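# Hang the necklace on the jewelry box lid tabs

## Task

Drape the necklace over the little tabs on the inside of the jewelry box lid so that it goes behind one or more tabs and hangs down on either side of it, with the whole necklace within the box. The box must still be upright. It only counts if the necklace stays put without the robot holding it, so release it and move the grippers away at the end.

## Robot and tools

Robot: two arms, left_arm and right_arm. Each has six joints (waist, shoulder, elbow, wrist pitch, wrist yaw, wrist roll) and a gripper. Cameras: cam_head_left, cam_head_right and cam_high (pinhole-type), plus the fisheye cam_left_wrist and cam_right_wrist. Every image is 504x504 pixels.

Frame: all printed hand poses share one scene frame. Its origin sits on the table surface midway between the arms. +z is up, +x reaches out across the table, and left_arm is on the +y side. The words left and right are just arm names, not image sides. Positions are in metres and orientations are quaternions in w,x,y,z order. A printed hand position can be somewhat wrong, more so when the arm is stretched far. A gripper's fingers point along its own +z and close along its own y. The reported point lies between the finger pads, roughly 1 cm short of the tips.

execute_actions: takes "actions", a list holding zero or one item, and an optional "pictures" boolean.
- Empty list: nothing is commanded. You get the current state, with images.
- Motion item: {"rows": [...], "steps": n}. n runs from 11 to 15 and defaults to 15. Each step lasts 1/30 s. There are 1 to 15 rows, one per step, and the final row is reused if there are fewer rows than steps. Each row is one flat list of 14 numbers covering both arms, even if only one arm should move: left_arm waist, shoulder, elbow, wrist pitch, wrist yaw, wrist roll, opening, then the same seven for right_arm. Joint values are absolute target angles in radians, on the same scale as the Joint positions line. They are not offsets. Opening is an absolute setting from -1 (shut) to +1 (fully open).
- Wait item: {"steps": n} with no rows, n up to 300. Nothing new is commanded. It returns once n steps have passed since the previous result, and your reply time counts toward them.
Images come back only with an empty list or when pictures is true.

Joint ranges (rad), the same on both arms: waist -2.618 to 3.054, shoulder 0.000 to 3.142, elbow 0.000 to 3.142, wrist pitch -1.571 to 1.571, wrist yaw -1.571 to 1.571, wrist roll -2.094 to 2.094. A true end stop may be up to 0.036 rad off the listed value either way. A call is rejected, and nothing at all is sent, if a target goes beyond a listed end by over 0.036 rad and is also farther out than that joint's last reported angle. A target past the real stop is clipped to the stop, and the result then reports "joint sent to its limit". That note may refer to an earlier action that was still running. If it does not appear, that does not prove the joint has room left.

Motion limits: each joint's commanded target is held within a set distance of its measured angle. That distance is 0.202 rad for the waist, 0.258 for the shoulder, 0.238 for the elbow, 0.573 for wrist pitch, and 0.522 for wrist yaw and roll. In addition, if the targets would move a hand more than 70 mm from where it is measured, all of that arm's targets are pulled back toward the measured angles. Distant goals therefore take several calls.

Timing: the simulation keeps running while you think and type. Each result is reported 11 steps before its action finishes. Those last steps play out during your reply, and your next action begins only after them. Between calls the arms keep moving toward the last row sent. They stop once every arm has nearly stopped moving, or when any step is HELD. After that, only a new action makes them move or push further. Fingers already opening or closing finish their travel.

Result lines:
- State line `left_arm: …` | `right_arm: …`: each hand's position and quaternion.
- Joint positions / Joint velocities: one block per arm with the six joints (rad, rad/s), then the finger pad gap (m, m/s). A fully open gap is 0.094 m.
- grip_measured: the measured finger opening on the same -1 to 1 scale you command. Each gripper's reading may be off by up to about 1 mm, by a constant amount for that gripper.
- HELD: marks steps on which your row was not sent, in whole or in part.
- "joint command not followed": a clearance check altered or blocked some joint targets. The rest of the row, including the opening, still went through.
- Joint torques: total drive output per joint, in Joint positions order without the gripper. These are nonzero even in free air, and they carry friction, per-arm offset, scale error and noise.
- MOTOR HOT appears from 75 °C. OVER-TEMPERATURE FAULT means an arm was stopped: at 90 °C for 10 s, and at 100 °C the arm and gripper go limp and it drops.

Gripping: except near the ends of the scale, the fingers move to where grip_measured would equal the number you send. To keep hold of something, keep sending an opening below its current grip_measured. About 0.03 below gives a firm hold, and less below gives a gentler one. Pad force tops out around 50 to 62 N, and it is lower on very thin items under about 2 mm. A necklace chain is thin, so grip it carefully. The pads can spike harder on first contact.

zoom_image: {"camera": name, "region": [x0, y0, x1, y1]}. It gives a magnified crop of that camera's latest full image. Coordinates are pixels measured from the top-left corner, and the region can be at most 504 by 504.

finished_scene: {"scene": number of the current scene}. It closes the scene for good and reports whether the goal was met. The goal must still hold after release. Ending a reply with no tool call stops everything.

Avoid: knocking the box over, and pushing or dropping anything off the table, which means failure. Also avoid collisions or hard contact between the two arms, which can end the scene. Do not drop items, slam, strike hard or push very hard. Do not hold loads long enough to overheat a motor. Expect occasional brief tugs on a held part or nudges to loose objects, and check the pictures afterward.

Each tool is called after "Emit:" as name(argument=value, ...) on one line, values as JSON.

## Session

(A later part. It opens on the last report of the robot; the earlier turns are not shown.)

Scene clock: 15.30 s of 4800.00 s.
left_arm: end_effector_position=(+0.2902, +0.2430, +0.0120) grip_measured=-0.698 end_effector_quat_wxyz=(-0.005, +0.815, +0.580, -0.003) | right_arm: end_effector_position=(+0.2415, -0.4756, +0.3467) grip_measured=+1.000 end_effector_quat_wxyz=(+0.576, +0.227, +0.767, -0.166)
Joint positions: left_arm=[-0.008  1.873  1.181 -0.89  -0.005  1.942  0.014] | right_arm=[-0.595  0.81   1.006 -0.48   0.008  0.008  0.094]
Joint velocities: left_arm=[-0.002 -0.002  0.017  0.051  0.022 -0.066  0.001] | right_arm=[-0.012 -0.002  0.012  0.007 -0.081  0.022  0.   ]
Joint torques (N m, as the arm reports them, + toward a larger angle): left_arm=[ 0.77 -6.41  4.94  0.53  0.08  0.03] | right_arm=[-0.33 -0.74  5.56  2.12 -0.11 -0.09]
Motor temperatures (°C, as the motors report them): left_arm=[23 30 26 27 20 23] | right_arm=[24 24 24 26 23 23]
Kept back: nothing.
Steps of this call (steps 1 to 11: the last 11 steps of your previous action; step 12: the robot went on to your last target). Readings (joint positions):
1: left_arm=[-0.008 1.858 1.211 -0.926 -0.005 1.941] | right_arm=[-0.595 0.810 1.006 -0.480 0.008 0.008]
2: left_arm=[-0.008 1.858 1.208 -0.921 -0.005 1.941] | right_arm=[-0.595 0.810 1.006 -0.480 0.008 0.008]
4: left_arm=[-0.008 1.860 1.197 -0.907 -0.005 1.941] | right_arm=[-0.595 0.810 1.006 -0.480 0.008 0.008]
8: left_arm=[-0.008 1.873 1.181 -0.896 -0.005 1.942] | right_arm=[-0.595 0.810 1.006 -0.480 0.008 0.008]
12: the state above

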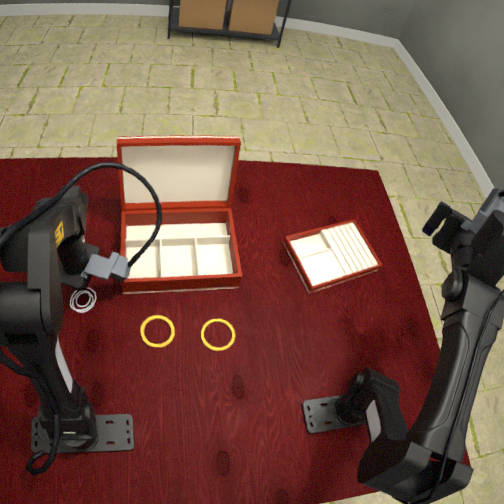

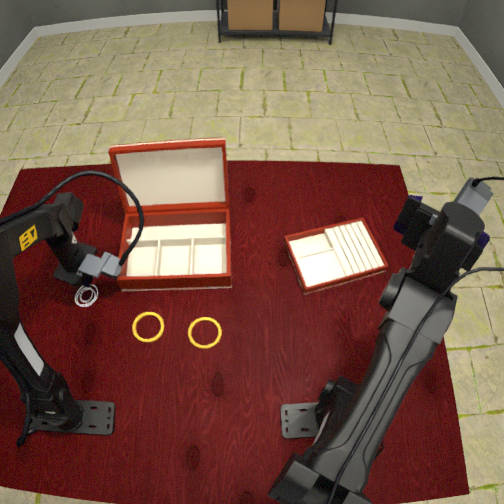

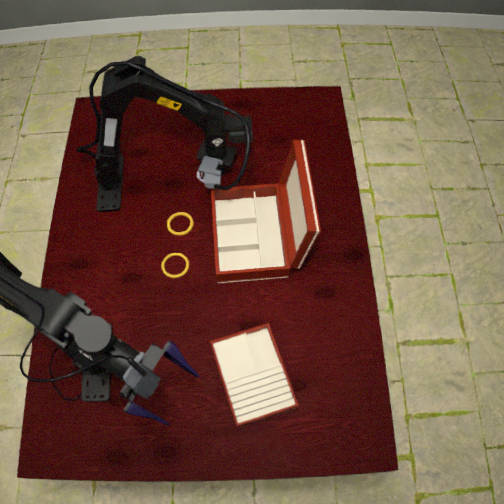

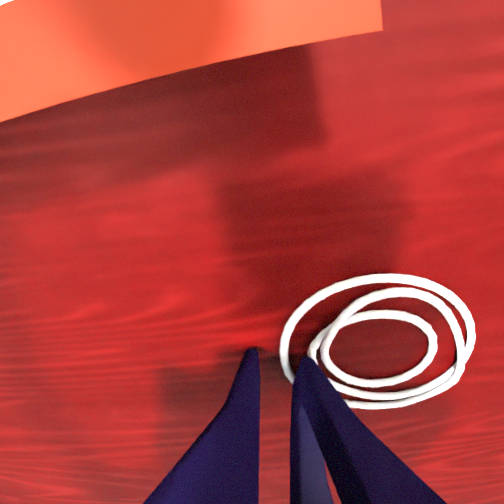

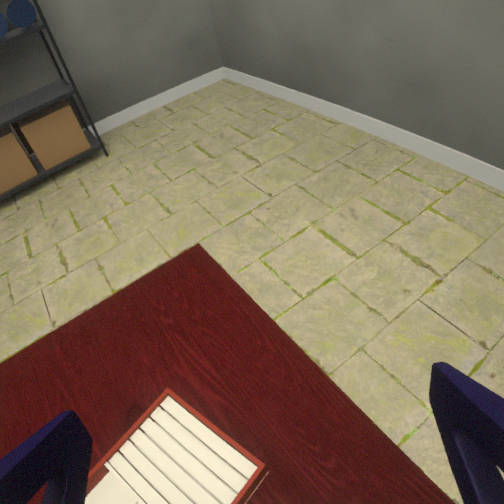

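Emit:
execute_actions(actions=[{"rows":[[0.002,1.891,1.157,-0.872,0,1.95,-0.7,-0.6,0.8,1.0,-0.5,0,0,1],[0.002,1.891,1.157,-0.866,0,1.95,-0.7,-0.6,0.8,1.0,-0.5,0,0,1],[0.002,1.891,1.157,-0.866,0,1.95,-0.7,-0.6,0.8,1.0,-0.5,0,0,1],[0.002,1.891,1.157,-0.866,0,1.95,-0.7,-0.6,0.8,1.0,-0.5,0,0,1],[0.002,1.891,1.157,-0.866,0,1.95,-0.7,-0.6,0.8,1.0,-0.5,0,0,1],[0.002,1.897,1.157,-0.866,0,1.95,-0.7,-0.6,0.8,1.0,-0.5,0,0,1],[0.002,1.903,1.157,-0.866,0,1.95,-0.7,-0.6,0.8,1.0,-0.5,0,0,1]],"steps":12}])

Emit:
execute_actions(actions=[{"steps":12}], pictures=true)

Scene clock: 16.10 s of 4800.00 s.
left_arm: end_effector_position=(+0.2906, +0.2431, +0.0120) grip_measured=-0.698 end_effector_quat_wxyz=(-0.005, +0.815, +0.580, -0.003) | right_arm: end_effector_position=(+0.2415, -0.4756, +0.3467) grip_measured=+1.000 end_effector_quat_wxyz=(+0.576, +0.227, +0.767, -0.166)
Joint positions: left_arm=[-0.008  1.873  1.181 -0.888 -0.005  1.942  0.014] | right_arm=[-0.595  0.81   1.006 -0.48   0.008  0.008  0.094]
Joint velocities: left_arm=[-0.007  0.007 -0.002  0.007 -0.037  0.037 -0.   ] | right_arm=[-0.002  0.007  0.002  0.051  0.037 -0.022  0.   ]
Joint torques (N m, as the arm reports them, + toward a larger angle): left_arm=[ 0.78 -6.46  4.93  0.6   0.1   0.03] | right_arm=[-0.36 -0.84  5.7   2.09 -0.08 -0.07]
Motor temperatures (°C, as the motors report them): left_arm=[23 30 26 27 20 23] | right_arm=[24 24 24 26 23 23]
Steps of this call (steps 1 to 23: the robot went on to your last target; step 24: the first step of this action). Readings (joint positions):
24: the state above

Scene clock: 16.50 s of 4800.00 s.
left_arm: end_effector_position=(+0.2916, +0.2433, +0.0120) grip_measured=-0.698 end_effector_quat_wxyz=(-0.004, +0.815, +0.580, -0.001) | right_arm: end_effector_position=(+0.2415, -0.4756, +0.3467) grip_measured=+1.000 end_effector_quat_wxyz=(+0.576, +0.227, +0.767, -0.166)
Joint positions: left_arm=[-0.008  1.873  1.181 -0.884 -0.006  1.942  0.014] | right_arm=[-0.595  0.81   1.006 -0.48   0.008  0.008  0.094]
Joint velocities: left_arm=[-0.007 -0.012  0.002  0.022  0.022 -0.037  0.   ] | right_arm=[-0.012 -0.007  0.002 -0.007 -0.081 -0.037  0.   ]
Joint torques (N m, as the arm reports them, + toward a larger angle): left_arm=[ 0.89 -5.53  4.92  0.65  0.1   0.03] | right_arm=[-0.25 -0.83  5.71  2.12 -0.12 -0.11]
Motor temperatures (°C, as the motors report them): left_arm=[23 30 26 27 20 23] | right_arm=[24 24 24 26 23 23]
Kept back: nothing.
Steps of this call (steps 1 to 11: the last 11 steps of your previous action; step 12: the robot went on to your last target). Readings (joint positions):
1: left_arm=[-0.008 1.873 1.181 -0.887 -0.005 1.942] | right_arm=[-0.595 0.810 1.006 -0.480 0.008 0.008]
2: left_arm=[-0.008 1.873 1.181 -0.885 -0.006 1.942] | right_arm=[-0.595 0.810 1.006 -0.480 0.008 0.008]
4: left_arm=[-0.008 1.873 1.181 -0.885 -0.006 1.942] | right_arm=[-0.595 0.810 1.006 -0.480 0.008 0.008]
8: left_arm=[-0.008 1.873 1.181 -0.884 -0.006 1.942] | right_arm=[-0.595 0.810 1.006 -0.480 0.008 0.008]
12: the state above

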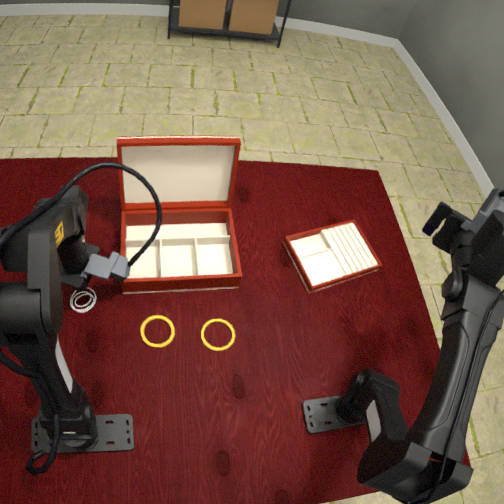

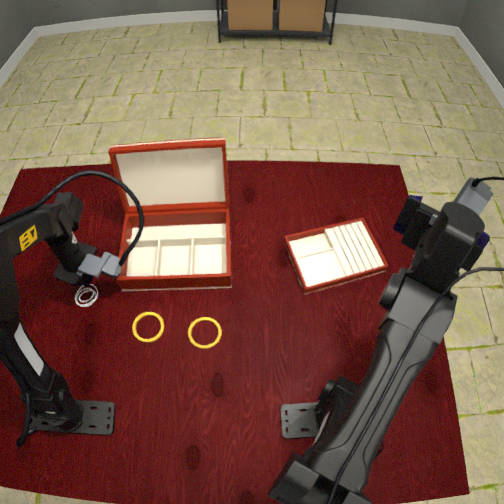

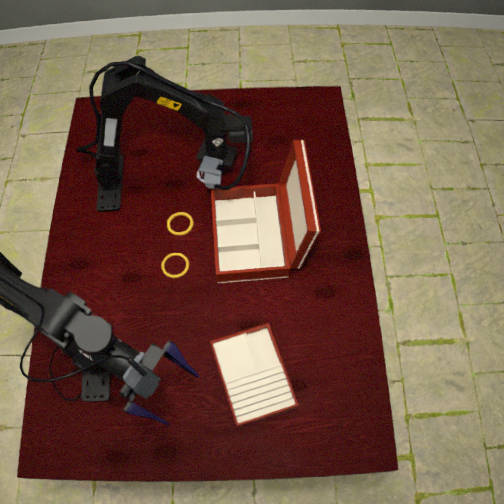

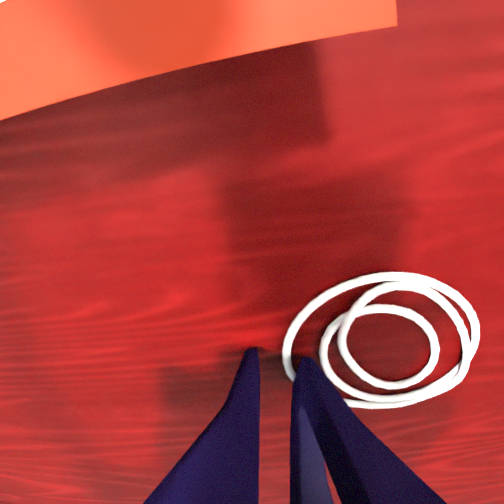

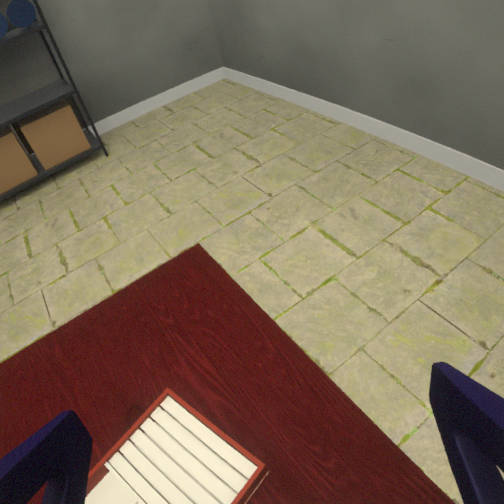

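Emit:
execute_actions(actions=[{"rows":[[0.002,1.903,1.157,-0.866,0,1.95,-0.8,-0.6,0.8,1.0,-0.5,0,0,1],[0.002,1.903,1.157,-0.866,0,1.95,-0.9,-0.6,0.8,1.0,-0.5,0,0,1],[0.002,1.903,1.157,-0.866,0,1.95,-1,-0.6,0.8,1.0,-0.5,0,0,1]],"steps":15}])

Emit:
execute_actions(actions=[{"rows":[[0.002,1.88,1.18,-0.88,0,1.95,-1,-0.6,0.8,1.0,-0.5,0,0,1],[0.002,1.87,1.2,-0.9,0,1.94,-1,-0.6,0.8,1.0,-0.5,0,0,1],[0.01,1.86,1.22,-0.93,0,1.92,-1,-0.6,0.8,1.0,-0.5,0,0,1],[0.02,1.85,1.24,-0.96,0,1.9,-1,-0.6,0.8,1.0,-0.5,0,0,1],[0.03,1.84,1.26,-0.99,0,1.87,-1,-0.6,0.8,1.0,-0.5,0,0,1],[0.04,1.83,1.28,-1.02,0,1.84,-1,-0.6,0.8,1.0,-0.5,0,0,1],[0.05,1.82,1.3,-1.05,0,1.8,-1,-0.6,0.8,1.0,-0.5,0,0,1],[0.06,1.81,1.32,-1.08,0,1.76,-1,-0.6,0.8,1.0,-0.5,0,0,1],[0.07,1.8,1.34,-1.11,0,1.72,-1,-0.6,0.8,1.0,-0.5,0,0,1],[0.08,1.79,1.36,-1.14,0,1.68,-1,-0.6,0.8,1.0,-0.5,0,0,1],[0.09,1.78,1.38,-1.17,0,1.64,-1,-0.6,0.8,1.0,-0.5,0,0,1],[0.1,1.77,1.4,-1.2,0,1.57,-1,-0.6,0.8,1.0,-0.5,0,0,1]],"steps":15}])

Emit:
execute_actions(actions=[{"steps":12}], pictures=true)

Scene clock: 17.50 s of 4800.00 s.
left_arm: end_effector_position=(+0.2915, +0.2460, +0.0120) grip_measured=-0.983 end_effector_quat_wxyz=(-0.008, +0.814, +0.581, +0.002) | right_arm: end_effector_position=(+0.2415, -0.4756, +0.3467) grip_measured=+1.000 end_effector_quat_wxyz=(+0.576, +0.227, +0.767, -0.166)
Joint positions: left_arm=[-0.005  1.873  1.181 -0.884 -0.016  1.942  0.001] | right_arm=[-0.595  0.81   1.006 -0.48   0.008  0.008  0.094]
Joint velocities: left_arm=[ 0.012  0.022 -0.027 -0.037  0.051  0.007 -0.024] | right_arm=[ 0.007 -0.022  0.002 -0.022 -0.051  0.051  0.   ]
Joint torques (N m, as the arm reports them, + toward a larger angle): left_arm=[ 0.47 -5.46  4.96  0.62  0.19  0.04] | right_arm=[-0.36 -0.75  5.67  2.13 -0.13 -0.08]
Motor temperatures (°C, as the motors report them): left_arm=[23 30 26 27 20 23] | right_arm=[24 24 24 26 23 23]
Steps of this call (steps 1 to 15: the robot went on to your last target; steps 16 to 26: nothing new was sent; steps 27 to 30: the first 4 steps of this action). Readings (joint positions):
27: left_arm=[-0.008 1.873 1.181 -0.884 -0.008 1.942] | right_arm=[-0.595 0.810 1.006 -0.480 0.008 0.008]
28: left_arm=[-0.008 1.873 1.181 -0.884 -0.012 1.942] | right_arm=[-0.595 0.810 1.006 -0.480 0.008 0.008]
30: the state above

Scene clock: 18.00 s of 4800.00 s.
left_arm: end_effector_position=(+0.2917, +0.2467, +0.0145) grip_measured=-0.996 end_effector_quat_wxyz=(-0.009, +0.811, +0.584, +0.001) | right_arm: end_effector_position=(+0.2415, -0.4756, +0.3467) grip_measured=+1.000 end_effector_quat_wxyz=(+0.576, +0.227, +0.767, -0.166)
Joint positions: left_arm=[-0.003  1.872  1.191 -0.898 -0.016  1.935  0.   ] | right_arm=[-0.595  0.81   1.006 -0.48   0.008  0.008  0.094]
Joint velocities: left_arm=[ 0.037 -0.017  0.217 -0.374  0.022 -0.212  0.   ] | right_arm=[-0.007  0.002  0.002  0.022 -0.022 -0.022  0.   ]
Joint torques (N m, as the arm reports them, + toward a larger angle): left_arm=[ 1.41 -9.43 10.01  0.34  0.17 -0.11] | right_arm=[-0.24 -0.8   5.66  2.12 -0.09 -0.1 ]
Motor temperatures (°C, as the motors report them): left_arm=[23 30 26 27 20 23] | right_arm=[24 24 24 26 23 23]
Steps of this call (steps 1 to 11: the last 11 steps of your previous action; steps 12 to 15: the first 4 steps of this action). Readings (joint positions):
12: left_arm=[-0.005 1.873 1.181 -0.883 -0.016 1.942] | right_arm=[-0.595 0.810 1.006 -0.480 0.008 0.008]
13: left_arm=[-0.005 1.873 1.181 -0.884 -0.016 1.942] | right_arm=[-0.595 0.810 1.006 -0.480 0.008 0.008]
15: the state above

Scene clock: 18.40 s of 4800.00 s.
left_arm: end_effector_position=(+0.3014, +0.2805, +0.0925) grip_measured=-0.996 end_effector_quat_wxyz=(+0.013, +0.683, +0.730, +0.028) | right_arm: end_effector_position=(+0.2415, -0.4756, +0.3467) grip_measured=+1.000 end_effector_quat_wxyz=(+0.576, +0.227, +0.767, -0.166)
Joint positions: left_arm=[ 0.097  1.772  1.386 -1.124 -0.014  1.647  0.   ] | right_arm=[-0.595  0.81   1.006 -0.48   0.008  0.008  0.094]
Joint velocities: left_arm=[ 0.022 -0.12   0.085 -0.256 -0.022 -0.432  0.001] | right_arm=[-0.007 -0.012  0.002  0.007 -0.007 -0.022  0.   ]
Joint torques (N m, as the arm reports them, + toward a larger angle): left_arm=[ 0.2  -6.92  8.39  0.3   0.18 -0.11] | right_arm=[-0.27 -0.8   5.7   2.14 -0.11 -0.12]
Motor temperatures (°C, as the motors report them): left_arm=[23 30 26 27 20 23] | right_arm=[24 24 25 26 23 23]
Kept back: nothing.
Steps of this call (steps 1 to 11: the last 11 steps of your previous action; step 12: the robot went on to your last target). Readings (joint positions):
1: left_arm=[0.001 1.872 1.201 -0.912 -0.015 1.925] | right_arm=[-0.595 0.810 1.006 -0.480 0.008 0.008]
2: left_arm=[0.007 1.871 1.214 -0.930 -0.015 1.912] | right_arm=[-0.595 0.810 1.006 -0.480 0.008 0.008]
4: left_arm=[0.025 1.860 1.250 -0.971 -0.014 1.871] | right_arm=[-0.595 0.810 1.006 -0.480 0.008 0.008]
8: left_arm=[0.072 1.814 1.337 -1.065 -0.014 1.747] | right_arm=[-0.595 0.810 1.006 -0.480 0.008 0.008]
12: the state above

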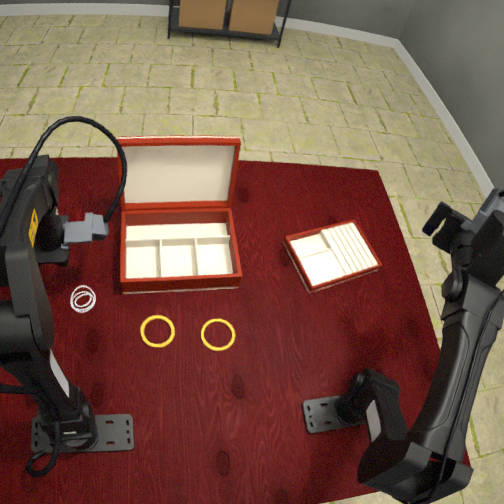

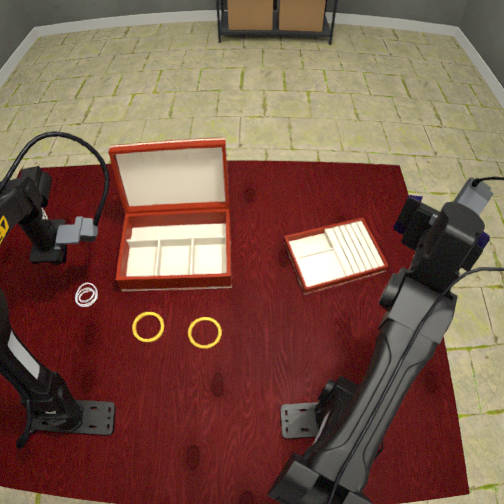

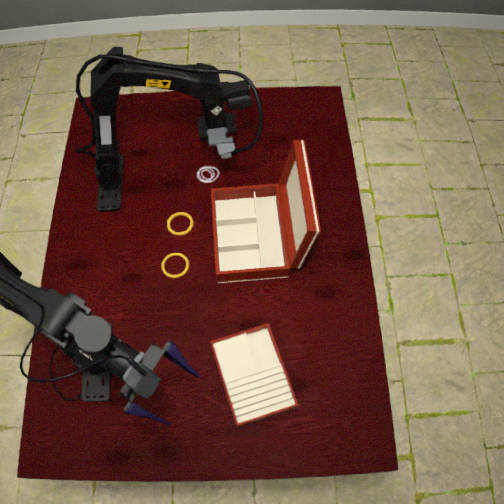

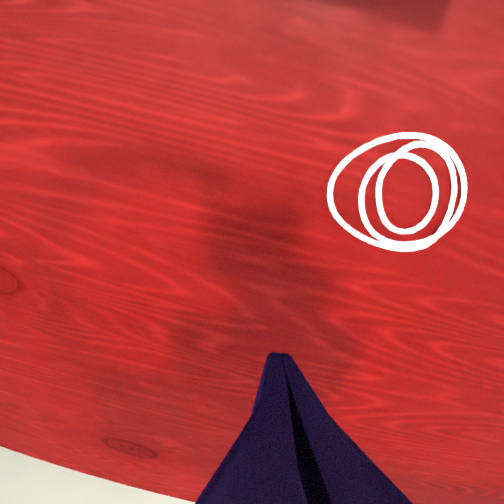

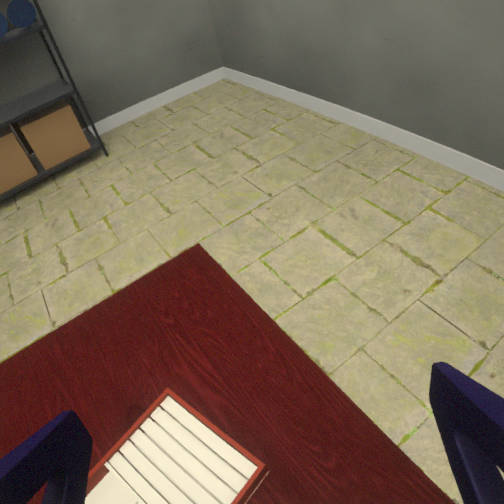

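Emit:
execute_actions(actions=[{"rows":[[0.08,1.78,1.37,-1.17,0,1.62,-0.9,-0.6,0.8,1.0,-0.5,0,0,1],[0.065,1.79,1.34,-1.13,0,1.68,-0.8,-0.6,0.8,1.0,-0.5,0,0,1],[0.05,1.805,1.31,-1.09,0,1.74,-0.7,-0.6,0.8,1.0,-0.5,0,0,1],[0.035,1.82,1.28,-1.05,0,1.8,-0.65,-0.6,0.8,1.0,-0.5,0,0,1],[0.02,1.835,1.25,-1.01,0,1.86,-0.65,-0.6,0.8,1.0,-0.5,0,0,1],[0.005,1.85,1.22,-0.97,0,1.92,-0.65,-0.6,0.8,1.0,-0.5,0,0,1],[-0.01,1.865,1.195,-0.93,0,1.95,-0.65,-0.6,0.8,1.0,-0.5,0,0,1],[-0.02,1.875,1.19,-0.92,0,1.95,-0.65,-0.6,0.8,1.0,-0.5,0,0,1]],"steps":15}])

Emit:
execute_actions(actions=[{"steps":15}], pictures=true)

Scene clock: 22.77 s of 4800.00 s.
left_arm: end_effector_position=(+0.2908, +0.2731, +0.0852) grip_measured=-0.683 end_effector_quat_wxyz=(+0.001, +0.692, +0.722, +0.012) | right_arm: end_effector_position=(+0.2415, -0.4756, +0.3467) grip_measured=+1.000 end_effector_quat_wxyz=(+0.576, +0.227, +0.767, -0.166)
Joint positions: left_arm=[ 0.079  1.772  1.358 -1.137 -0.014  1.652  0.015] | right_arm=[-0.595  0.81   1.006 -0.48   0.008  0.008  0.094]
Joint velocities: left_arm=[-0.335  0.046 -0.574  0.799 -0.051  0.96   0.062] | right_arm=[ 0.002  0.022  0.002 -0.081 -0.037 -0.022  0.   ]
Joint torques (N m, as the arm reports them, + toward a larger angle): left_arm=[-1.8  -3.99  3.87  0.33  0.19  0.01] | right_arm=[-0.39 -0.78  5.59  2.1  -0.1  -0.09]
Motor temperatures (°C, as the motors report them): left_arm=[23 31 27 27 20 23] | right_arm=[24 24 25 27 23 23]
Steps of this call (steps 1 to 30: the robot went on to your last target; steps 31 to 90: nothing new was sent; then 1.23 s passed at rest; steps 91 to 94: the first 4 steps of this action). Readings (joint positions):
91: left_arm=[0.097 1.770 1.387 -1.181 -0.014 1.584] | right_arm=[-0.595 0.810 1.006 -0.480 0.008 0.008]
92: left_arm=[0.094 1.770 1.384 -1.174 -0.014 1.598] | right_arm=[-0.595 0.810 1.006 -0.480 0.008 0.008]
94: the state above

Scene clock: 23.27 s of 4800.00 s.
left_arm: end_effector_position=(+0.2801, +0.2400, +0.0119) grip_measured=-0.652 end_effector_quat_wxyz=(-0.023, +0.815, +0.579, -0.023) | right_arm: end_effector_position=(+0.2415, -0.4756, +0.3467) grip_measured=+1.000 end_effector_quat_wxyz=(+0.576, +0.227, +0.767, -0.166)
Joint positions: left_arm=[-0.021  1.885  1.193 -0.944 -0.013  1.929  0.016] | right_arm=[-0.595  0.81   1.006 -0.48   0.008  0.008  0.094]
Joint velocities: left_arm=[ 0.017  0.027 -0.002  0.037  0.066 -0.022 -0.001] | right_arm=[ 0.012  0.012 -0.007 -0.022 -0.022 -0.037  0.   ]
Joint torques (N m, as the arm reports them, + toward a larger angle): left_arm=[ 0.12 -8.55  6.66  0.52  0.18  0.04] | right_arm=[-0.42 -0.85  5.68  2.15 -0.14 -0.08]
Motor temperatures (°C, as the motors report them): left_arm=[23 31 27 27 20 23] | right_arm=[24 24 25 27 23 23]
Kept back: nothing.
Steps of this call (steps 1 to 11: the last 11 steps of your previous action; steps 12 to 15: the robot went on to your last target). Readings (joint positions):
1: left_arm=[0.066 1.777 1.335 -1.112 -0.014 1.688] | right_arm=[-0.595 0.810 1.006 -0.480 0.008 0.008]
2: left_arm=[0.050 1.787 1.309 -1.083 -0.014 1.730] | right_arm=[-0.595 0.810 1.006 -0.480 0.008 0.008]
4: left_arm=[0.015 1.821 1.253 -1.026 -0.014 1.805] | right_arm=[-0.595 0.810 1.006 -0.480 0.008 0.008]
8: left_arm=[-0.021 1.883 1.195 -0.973 -0.012 1.886] | right_arm=[-0.595 0.810 1.006 -0.480 0.008 0.008]
15: the state above

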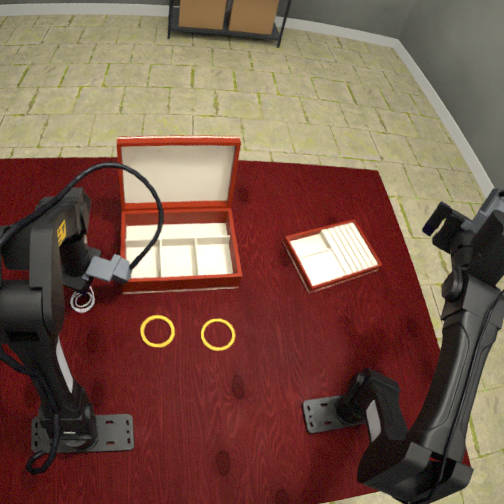

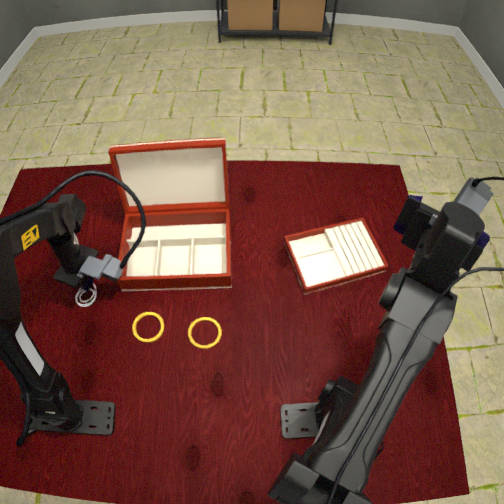

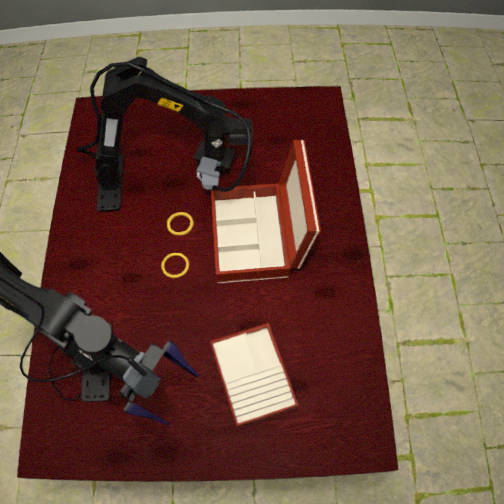

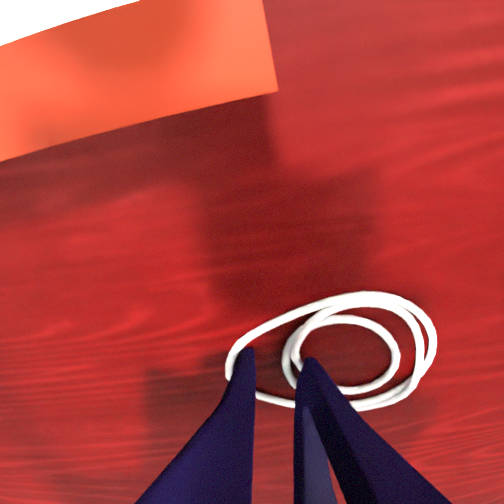

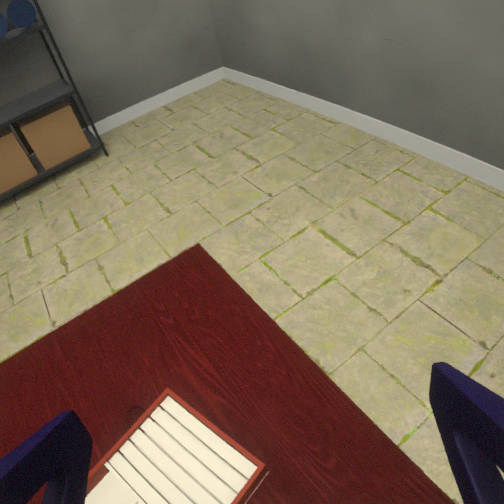

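Emit:
execute_actions(actions=[{"rows":[[-0.02,1.87,1.22,-0.94,0,1.95,-0.65,-0.6,0.8,1.0,-0.5,0,0,1],[-0.02,1.86,1.24,-0.95,0,1.95,-0.65,-0.6,0.8,1.0,-0.5,0,0,1],[-0.02,1.855,1.25,-0.955,0,1.95,-0.65,-0.6,0.8,1.0,-0.5,0,0,1],[-0.02,1.855,1.25,-0.955,0,1.95,-0.65,-0.6,0.8,1.0,-0.5,0,0,1],[-0.02,1.855,1.25,-0.955,0,1.95,-0.65,-0.6,0.8,1.0,-0.5,0,0,1],[-0.025,1.855,1.25,-0.94,0,1.95,-0.65,-0.6,0.8,1.0,-0.5,0,0,1],[-0.03,1.855,1.25,-0.925,0,1.95,-0.65,-0.6,0.8,1.0,-0.5,0,0,1],[-0.04,1.855,1.25,-0.91,0,1.95,-0.65,-0.6,0.8,1.0,-0.5,0,0,1],[-0.048,1.855,1.25,-0.9,0,1.95,-0.65,-0.6,0.8,1.0,-0.5,0,0,1]],"steps":15}])

Emit:
execute_actions(actions=[{"steps":15}], pictures=true)

Scene clock: 24.87 s of 4800.00 s.
left_arm: end_effector_position=(+0.2852, +0.2402, +0.0153) grip_measured=-0.652 end_effector_quat_wxyz=(-0.020, +0.818, +0.574, -0.017) | right_arm: end_effector_position=(+0.2415, -0.4756, +0.3467) grip_measured=+1.000 end_effector_quat_wxyz=(+0.576, +0.227, +0.767, -0.166)
Joint positions: left_arm=[-0.021  1.884  1.208 -0.945 -0.014  1.941  0.016] | right_arm=[-0.595  0.81   1.006 -0.48   0.008  0.008  0.094]
Joint velocities: left_arm=[ 0.002  0.022  0.222 -0.022 -0.022 -0.037  0.001] | right_arm=[-0.012 -0.012  0.002 -0.007  0.051 -0.066  0.   ]
Joint torques (N m, as the arm reports them, + toward a larger angle): left_arm=[  0.13 -10.03   9.32   0.28   0.18   0.04] | right_arm=[-0.44 -0.78  5.68  2.13 -0.1  -0.09]
Motor temperatures (°C, as the motors report them): left_arm=[23 31 27 27 20 23] | right_arm=[24 24 25 27 23 23]
Steps of this call (steps 1 to 30: the robot went on to your last target; steps 31 to 44: nothing new was sent; steps 45 to 48: the first 4 steps of this action). Readings (joint positions):
45: left_arm=[-0.021 1.885 1.193 -0.941 -0.014 1.941] | right_arm=[-0.595 0.810 1.006 -0.480 0.008 0.008]
46: left_arm=[-0.021 1.884 1.196 -0.944 -0.014 1.941] | right_arm=[-0.595 0.810 1.006 -0.480 0.008 0.008]
48: the state above

Scene clock: 25.37 s of 4800.00 s.
left_arm: end_effector_position=(+0.3023, +0.2344, +0.0228) grip_measured=-0.652 end_effector_quat_wxyz=(-0.000, +0.824, +0.567, +0.012) | right_arm: end_effector_position=(+0.2415, -0.4756, +0.3467) grip_measured=+1.000 end_effector_quat_wxyz=(+0.576, +0.227, +0.767, -0.166)
Joint positions: left_arm=[-0.04   1.871  1.225 -0.906 -0.014  1.941  0.016] | right_arm=[-0.595  0.81   1.006 -0.48   0.008  0.008  0.094]
Joint velocities: left_arm=[ 0.002 -0.017  0.002 -0.022  0.037 -0.037 -0.   ] | right_arm=[ 0.012 -0.022 -0.012 -0.051 -0.007 -0.007  0.   ]
Joint torques (N m, as the arm reports them, + toward a larger angle): left_arm=[-0.58 -9.06  9.29  0.54  0.18  0.04] | right_arm=[-0.36 -0.76  5.52  2.12 -0.14 -0.12]
Motor temperatures (°C, as the motors report them): left_arm=[23 31 27 27 20 23] | right_arm=[24 24 25 27 23 23]
Kept back: nothing.
Steps of this call (steps 1 to 11: the last 11 steps of your previous action; steps 12 to 15: the robot went on to your last target). Readings (joint positions):
1: left_arm=[-0.021 1.882 1.215 -0.945 -0.014 1.941] | right_arm=[-0.595 0.810 1.006 -0.480 0.008 0.008]
2: left_arm=[-0.021 1.880 1.219 -0.944 -0.014 1.941] | right_arm=[-0.595 0.810 1.006 -0.480 0.008 0.008]
4: left_arm=[-0.022 1.874 1.224 -0.937 -0.014 1.941] | right_arm=[-0.595 0.810 1.006 -0.480 0.008 0.008]
8: left_arm=[-0.035 1.871 1.225 -0.916 -0.014 1.941] | right_arm=[-0.595 0.810 1.006 -0.480 0.008 0.008]
15: the state above

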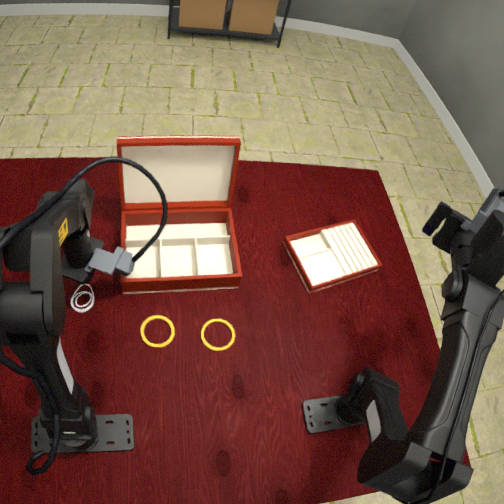

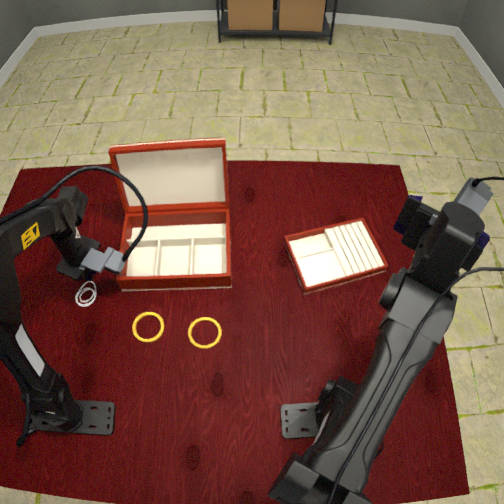

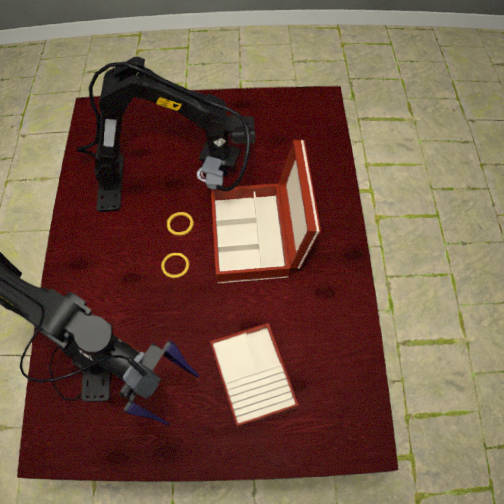

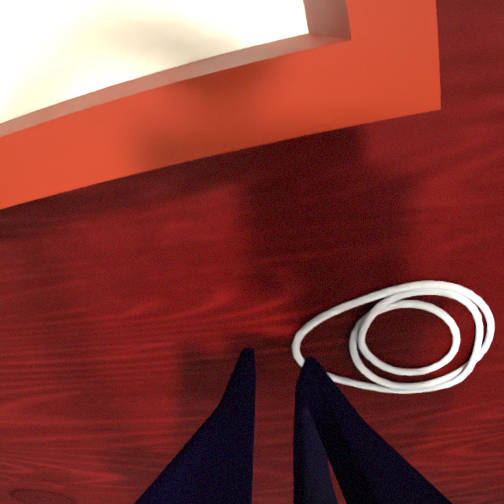

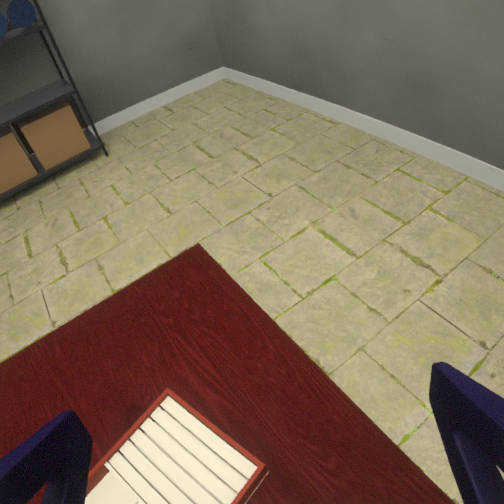

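Emit:
execute_actions(actions=[{"rows":[[-0.045,1.86,1.245,-0.915,0,1.95,-0.65,-0.6,0.8,1.0,-0.5,0,0,1],[-0.04,1.865,1.235,-0.93,0,1.95,-0.65,-0.6,0.8,1.0,-0.5,0,0,1],[-0.035,1.87,1.22,-0.93,0,1.95,-0.65,-0.6,0.8,1.0,-0.5,0,0,1],[-0.035,1.878,1.21,-0.925,0,1.95,-0.65,-0.6,0.8,1.0,-0.5,0,0,1],[-0.035,1.885,1.2,-0.915,0,1.95,-0.65,-0.6,0.8,1.0,-0.5,0,0,1],[-0.035,1.892,1.192,-0.905,0,1.95,-0.65,-0.6,0.8,1.0,-0.5,0,0,1],[-0.035,1.898,1.185,-0.897,0,1.95,-0.65,-0.6,0.8,1.0,-0.5,0,0,1],[-0.035,1.904,1.178,-0.89,0,1.95,-0.65,-0.6,0.8,1.0,-0.5,0,0,1],[-0.035,1.91,1.172,-0.885,0,1.95,-0.65,-0.6,0.8,1.0,-0.5,0,0,1]],"steps":15}])

Emit:
execute_actions(actions=[{"steps":15}], pictures=true)

Scene clock: 26.33 s of 4800.00 s.
left_arm: end_effector_position=(+0.3025, +0.2344, +0.0228) grip_measured=-0.652 end_effector_quat_wxyz=(-0.000, +0.824, +0.567, +0.012) | right_arm: end_effector_position=(+0.2415, -0.4756, +0.3467) grip_measured=+1.000 end_effector_quat_wxyz=(+0.576, +0.227, +0.767, -0.166)
Joint positions: left_arm=[-0.04   1.871  1.225 -0.905 -0.014  1.941  0.016] | right_arm=[-0.595  0.81   1.006 -0.48   0.008  0.008  0.094]
Joint velocities: left_arm=[-0.007  0.007  0.002  0.022 -0.022 -0.095  0.   ] | right_arm=[-0.002  0.002 -0.007 -0.022 -0.007 -0.051  0.   ]
Joint torques (N m, as the arm reports them, + toward a larger angle): left_arm=[ 0.42 -7.36  5.85  0.33  0.19  0.05] | right_arm=[-0.51 -0.88  5.56  2.14 -0.13 -0.09]
Motor temperatures (°C, as the motors report them): left_arm=[23 32 27 27 20 23] | right_arm=[24 24 25 27 23 23]
Steps of this call (steps 1 to 15: the robot went on to your last target; steps 16 to 25: nothing new was sent; steps 26 to 29: the first 4 steps of this action). Readings (joint positions):
26: left_arm=[-0.040 1.871 1.225 -0.904 -0.014 1.941] | right_arm=[-0.595 0.810 1.006 -0.480 0.008 0.008]
27: left_arm=[-0.040 1.871 1.225 -0.904 -0.014 1.941] | right_arm=[-0.595 0.810 1.006 -0.480 0.008 0.008]
29: the state above

Scene clock: 26.83 s of 4800.00 s.
left_arm: end_effector_position=(+0.2958, +0.2344, +0.0107) grip_measured=-0.651 end_effector_quat_wxyz=(-0.007, +0.824, +0.567, +0.001) | right_arm: end_effector_position=(+0.2415, -0.4756, +0.3467) grip_measured=+1.000 end_effector_quat_wxyz=(+0.576, +0.227, +0.767, -0.166)
Joint positions: left_arm=[-0.04   1.89   1.197 -0.885 -0.014  1.942  0.016] | right_arm=[-0.595  0.81   1.006 -0.48   0.008  0.008  0.094]
Joint velocities: left_arm=[ 0.007 -0.002  0.002 -0.007 -0.007  0.007  0.001] | right_arm=[ 0.007  0.007 -0.007 -0.037 -0.066 -0.007  0.   ]
Joint torques (N m, as the arm reports them, + toward a larger angle): left_arm=[ 0.38 -6.39  4.81  0.47  0.18  0.04] | right_arm=[-0.28 -0.87  5.41  2.11 -0.08 -0.1 ]
Motor temperatures (°C, as the motors report them): left_arm=[23 32 27 27 20 23] | right_arm=[24 24 25 27 23 23]
Kept back: nothing.
Steps of this call (steps 1 to 11: the last 11 steps of your previous action; steps 12 to 15: the robot went on to your last target). Readings (joint positions):
1: left_arm=[-0.040 1.871 1.225 -0.905 -0.014 1.941] | right_arm=[-0.595 0.810 1.006 -0.480 0.008 0.008]
2: left_arm=[-0.040 1.871 1.225 -0.905 -0.014 1.941] | right_arm=[-0.595 0.810 1.006 -0.480 0.008 0.008]
4: left_arm=[-0.040 1.871 1.219 -0.899 -0.014 1.941] | right_arm=[-0.595 0.810 1.006 -0.480 0.008 0.008]
8: left_arm=[-0.040 1.889 1.198 -0.893 -0.014 1.941] | right_arm=[-0.595 0.810 1.006 -0.480 0.008 0.008]
15: the state above

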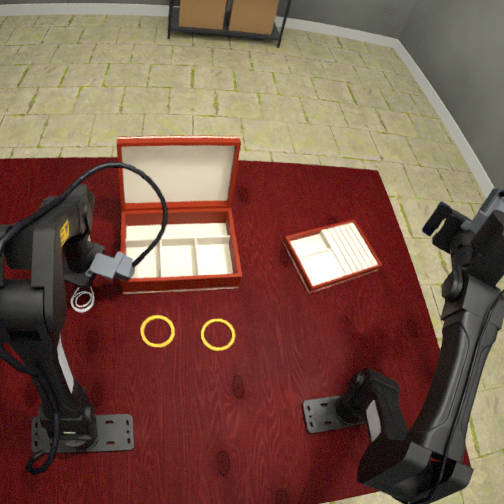

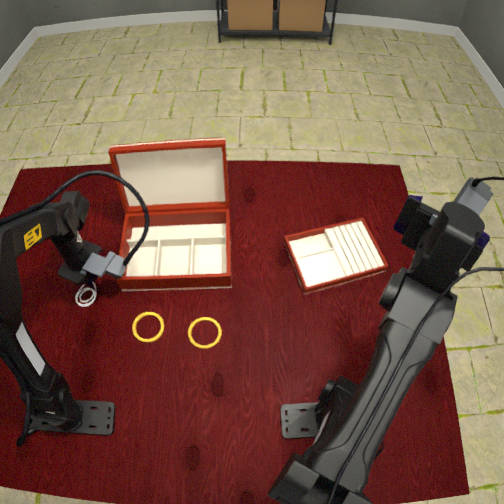

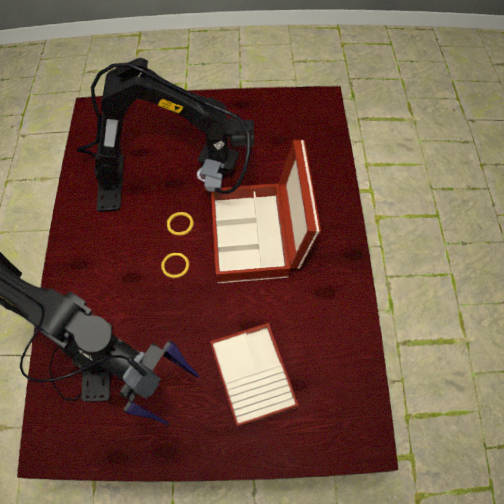

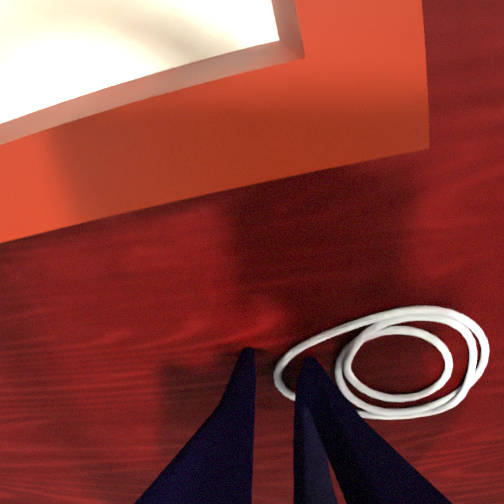

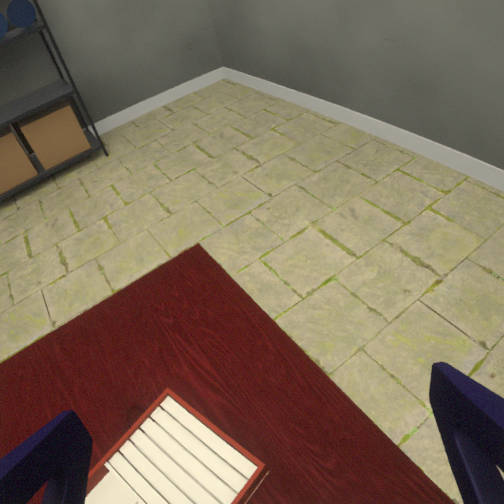

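Emit:
execute_actions(actions=[{"rows":[[-0.035,1.918,1.165,-0.88,0,1.95,-0.65,-0.6,0.8,1.0,-0.5,0,0,1],[-0.035,1.925,1.16,-0.88,0,1.95,-0.7,-0.6,0.8,1.0,-0.5,0,0,1],[-0.035,1.925,1.16,-0.88,0,1.95,-0.8,-0.6,0.8,1.0,-0.5,0,0,1],[-0.035,1.925,1.16,-0.88,0,1.95,-0.9,-0.6,0.8,1.0,-0.5,0,0,1],[-0.035,1.925,1.16,-0.88,0,1.95,-1,-0.6,0.8,1.0,-0.5,0,0,1]],"steps":15}])

Emit:
execute_actions(actions=[{"steps":20}], pictures=true)

Scene clock: 27.40 s of 4800.00 s.
left_arm: end_effector_position=(+0.2975, +0.2342, +0.0107) grip_measured=-0.847 end_effector_quat_wxyz=(-0.005, +0.824, +0.567, +0.004) | right_arm: end_effector_position=(+0.2415, -0.4756, +0.3467) grip_measured=+1.000 end_effector_quat_wxyz=(+0.576, +0.227, +0.767, -0.166)
Joint positions: left_arm=[-0.04   1.89   1.197 -0.878 -0.013  1.942  0.007] | right_arm=[-0.595  0.81   1.006 -0.48   0.008  0.008  0.094]
Joint velocities: left_arm=[ 0.002  0.002 -0.002  0.066  0.022  0.007 -0.103] | right_arm=[-0.002  0.007  0.007 -0.037 -0.066 -0.022  0.   ]
Joint torques (N m, as the arm reports them, + toward a larger angle): left_arm=[ 0.52 -5.33  3.86  0.35  0.17  0.02] | right_arm=[-0.4  -0.9   5.53  2.09 -0.08 -0.07]
Motor temperatures (°C, as the motors report them): left_arm=[23 32 27 27 20 23] | right_arm=[24 24 25 27 23 23]
Steps of this call (steps 1 to 13: the robot went on to your last target; steps 14 to 17: the first 4 steps of this action). Readings (joint positions):
14: left_arm=[-0.040 1.890 1.197 -0.885 -0.014 1.941] | right_arm=[-0.595 0.810 1.006 -0.480 0.008 0.008]
15: left_arm=[-0.040 1.890 1.197 -0.884 -0.013 1.942] | right_arm=[-0.595 0.810 1.006 -0.480 0.008 0.008]
17: the state above

Scene clock: 28.07 s of 4800.00 s.
left_arm: end_effector_position=(+0.2982, +0.2341, +0.0105) grip_measured=-0.988 end_effector_quat_wxyz=(-0.004, +0.824, +0.567, +0.005) | right_arm: end_effector_position=(+0.2415, -0.4756, +0.3467) grip_measured=+1.000 end_effector_quat_wxyz=(+0.576, +0.227, +0.767, -0.166)
Joint positions: left_arm=[-0.04   1.89   1.197 -0.875 -0.012  1.942  0.001] | right_arm=[-0.595  0.81   1.006 -0.48   0.008  0.008  0.094]
Joint velocities: left_arm=[-0.012 -0.007 -0.012 -0.051 -0.022 -0.037  0.   ] | right_arm=[ 0.007 -0.022 -0.002  0.022  0.022  0.037  0.   ]
Joint torques (N m, as the arm reports them, + toward a larger angle): left_arm=[ 0.35 -5.32  3.8   0.45  0.16  0.03] | right_arm=[-0.52 -0.68  5.69  2.09 -0.11 -0.12]
Motor temperatures (°C, as the motors report them): left_arm=[23 31 27 27 20 23] | right_arm=[24 24 25 27 23 23]
Kept back: nothing.
Steps of this call (steps 1 to 11: the last 11 steps of your previous action; steps 12 to 15: the robot went on to your last target; steps 16 to 20: nothing new was sent). Readings (joint positions):
1: left_arm=[-0.040 1.890 1.197 -0.876 -0.012 1.942] | right_arm=[-0.595 0.810 1.006 -0.480 0.008 0.008]
2: left_arm=[-0.040 1.890 1.197 -0.875 -0.012 1.942] | right_arm=[-0.595 0.810 1.006 -0.480 0.008 0.008]
4: left_arm=[-0.040 1.890 1.197 -0.875 -0.012 1.942] | right_arm=[-0.595 0.810 1.006 -0.480 0.008 0.008]
8: left_arm=[-0.040 1.890 1.197 -0.875 -0.012 1.942] | right_arm=[-0.595 0.810 1.006 -0.480 0.008 0.008]
20: the state above
All arms were judged still, so your last target was given up. Only a new action makes them travel on or press farther. Fingers that are still opening or closing keep moving.

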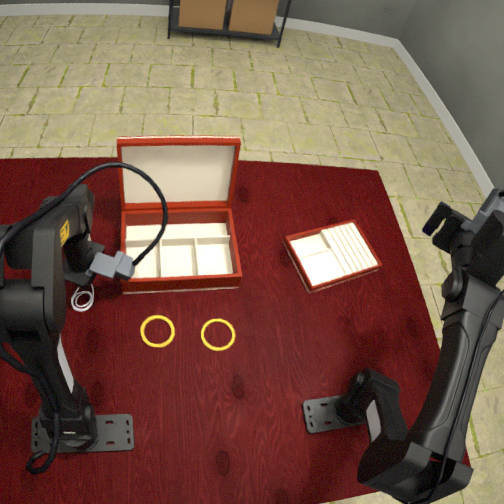

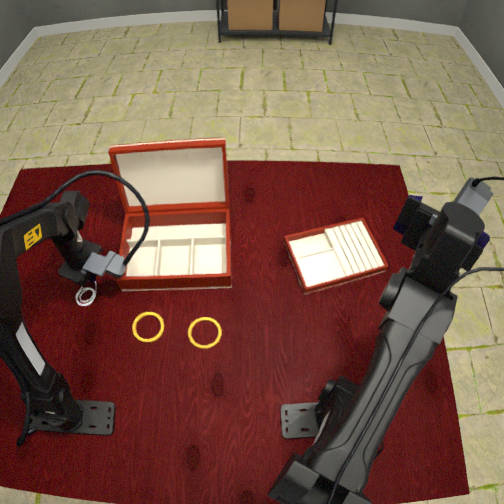

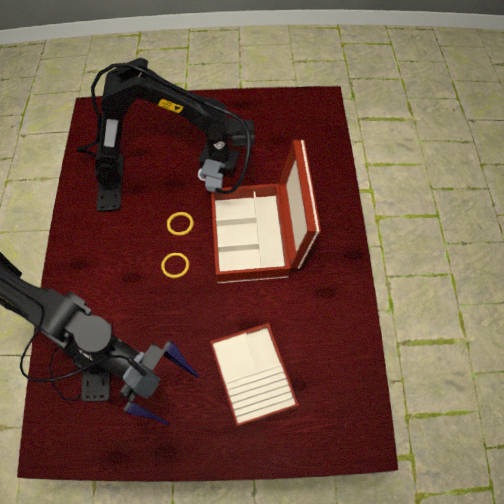

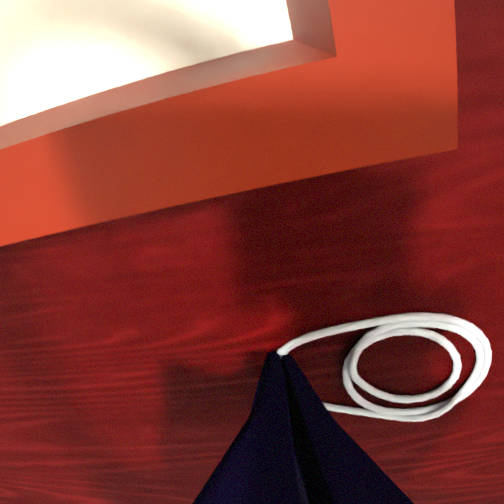

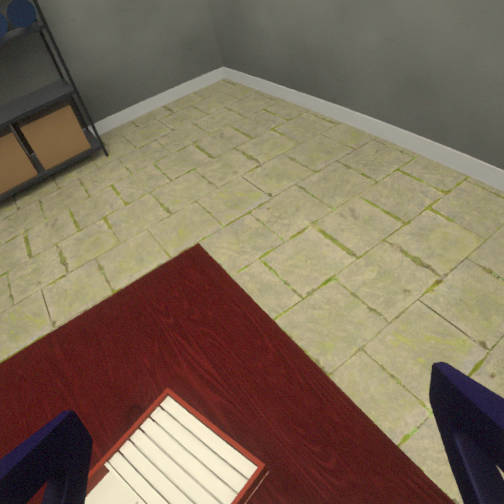

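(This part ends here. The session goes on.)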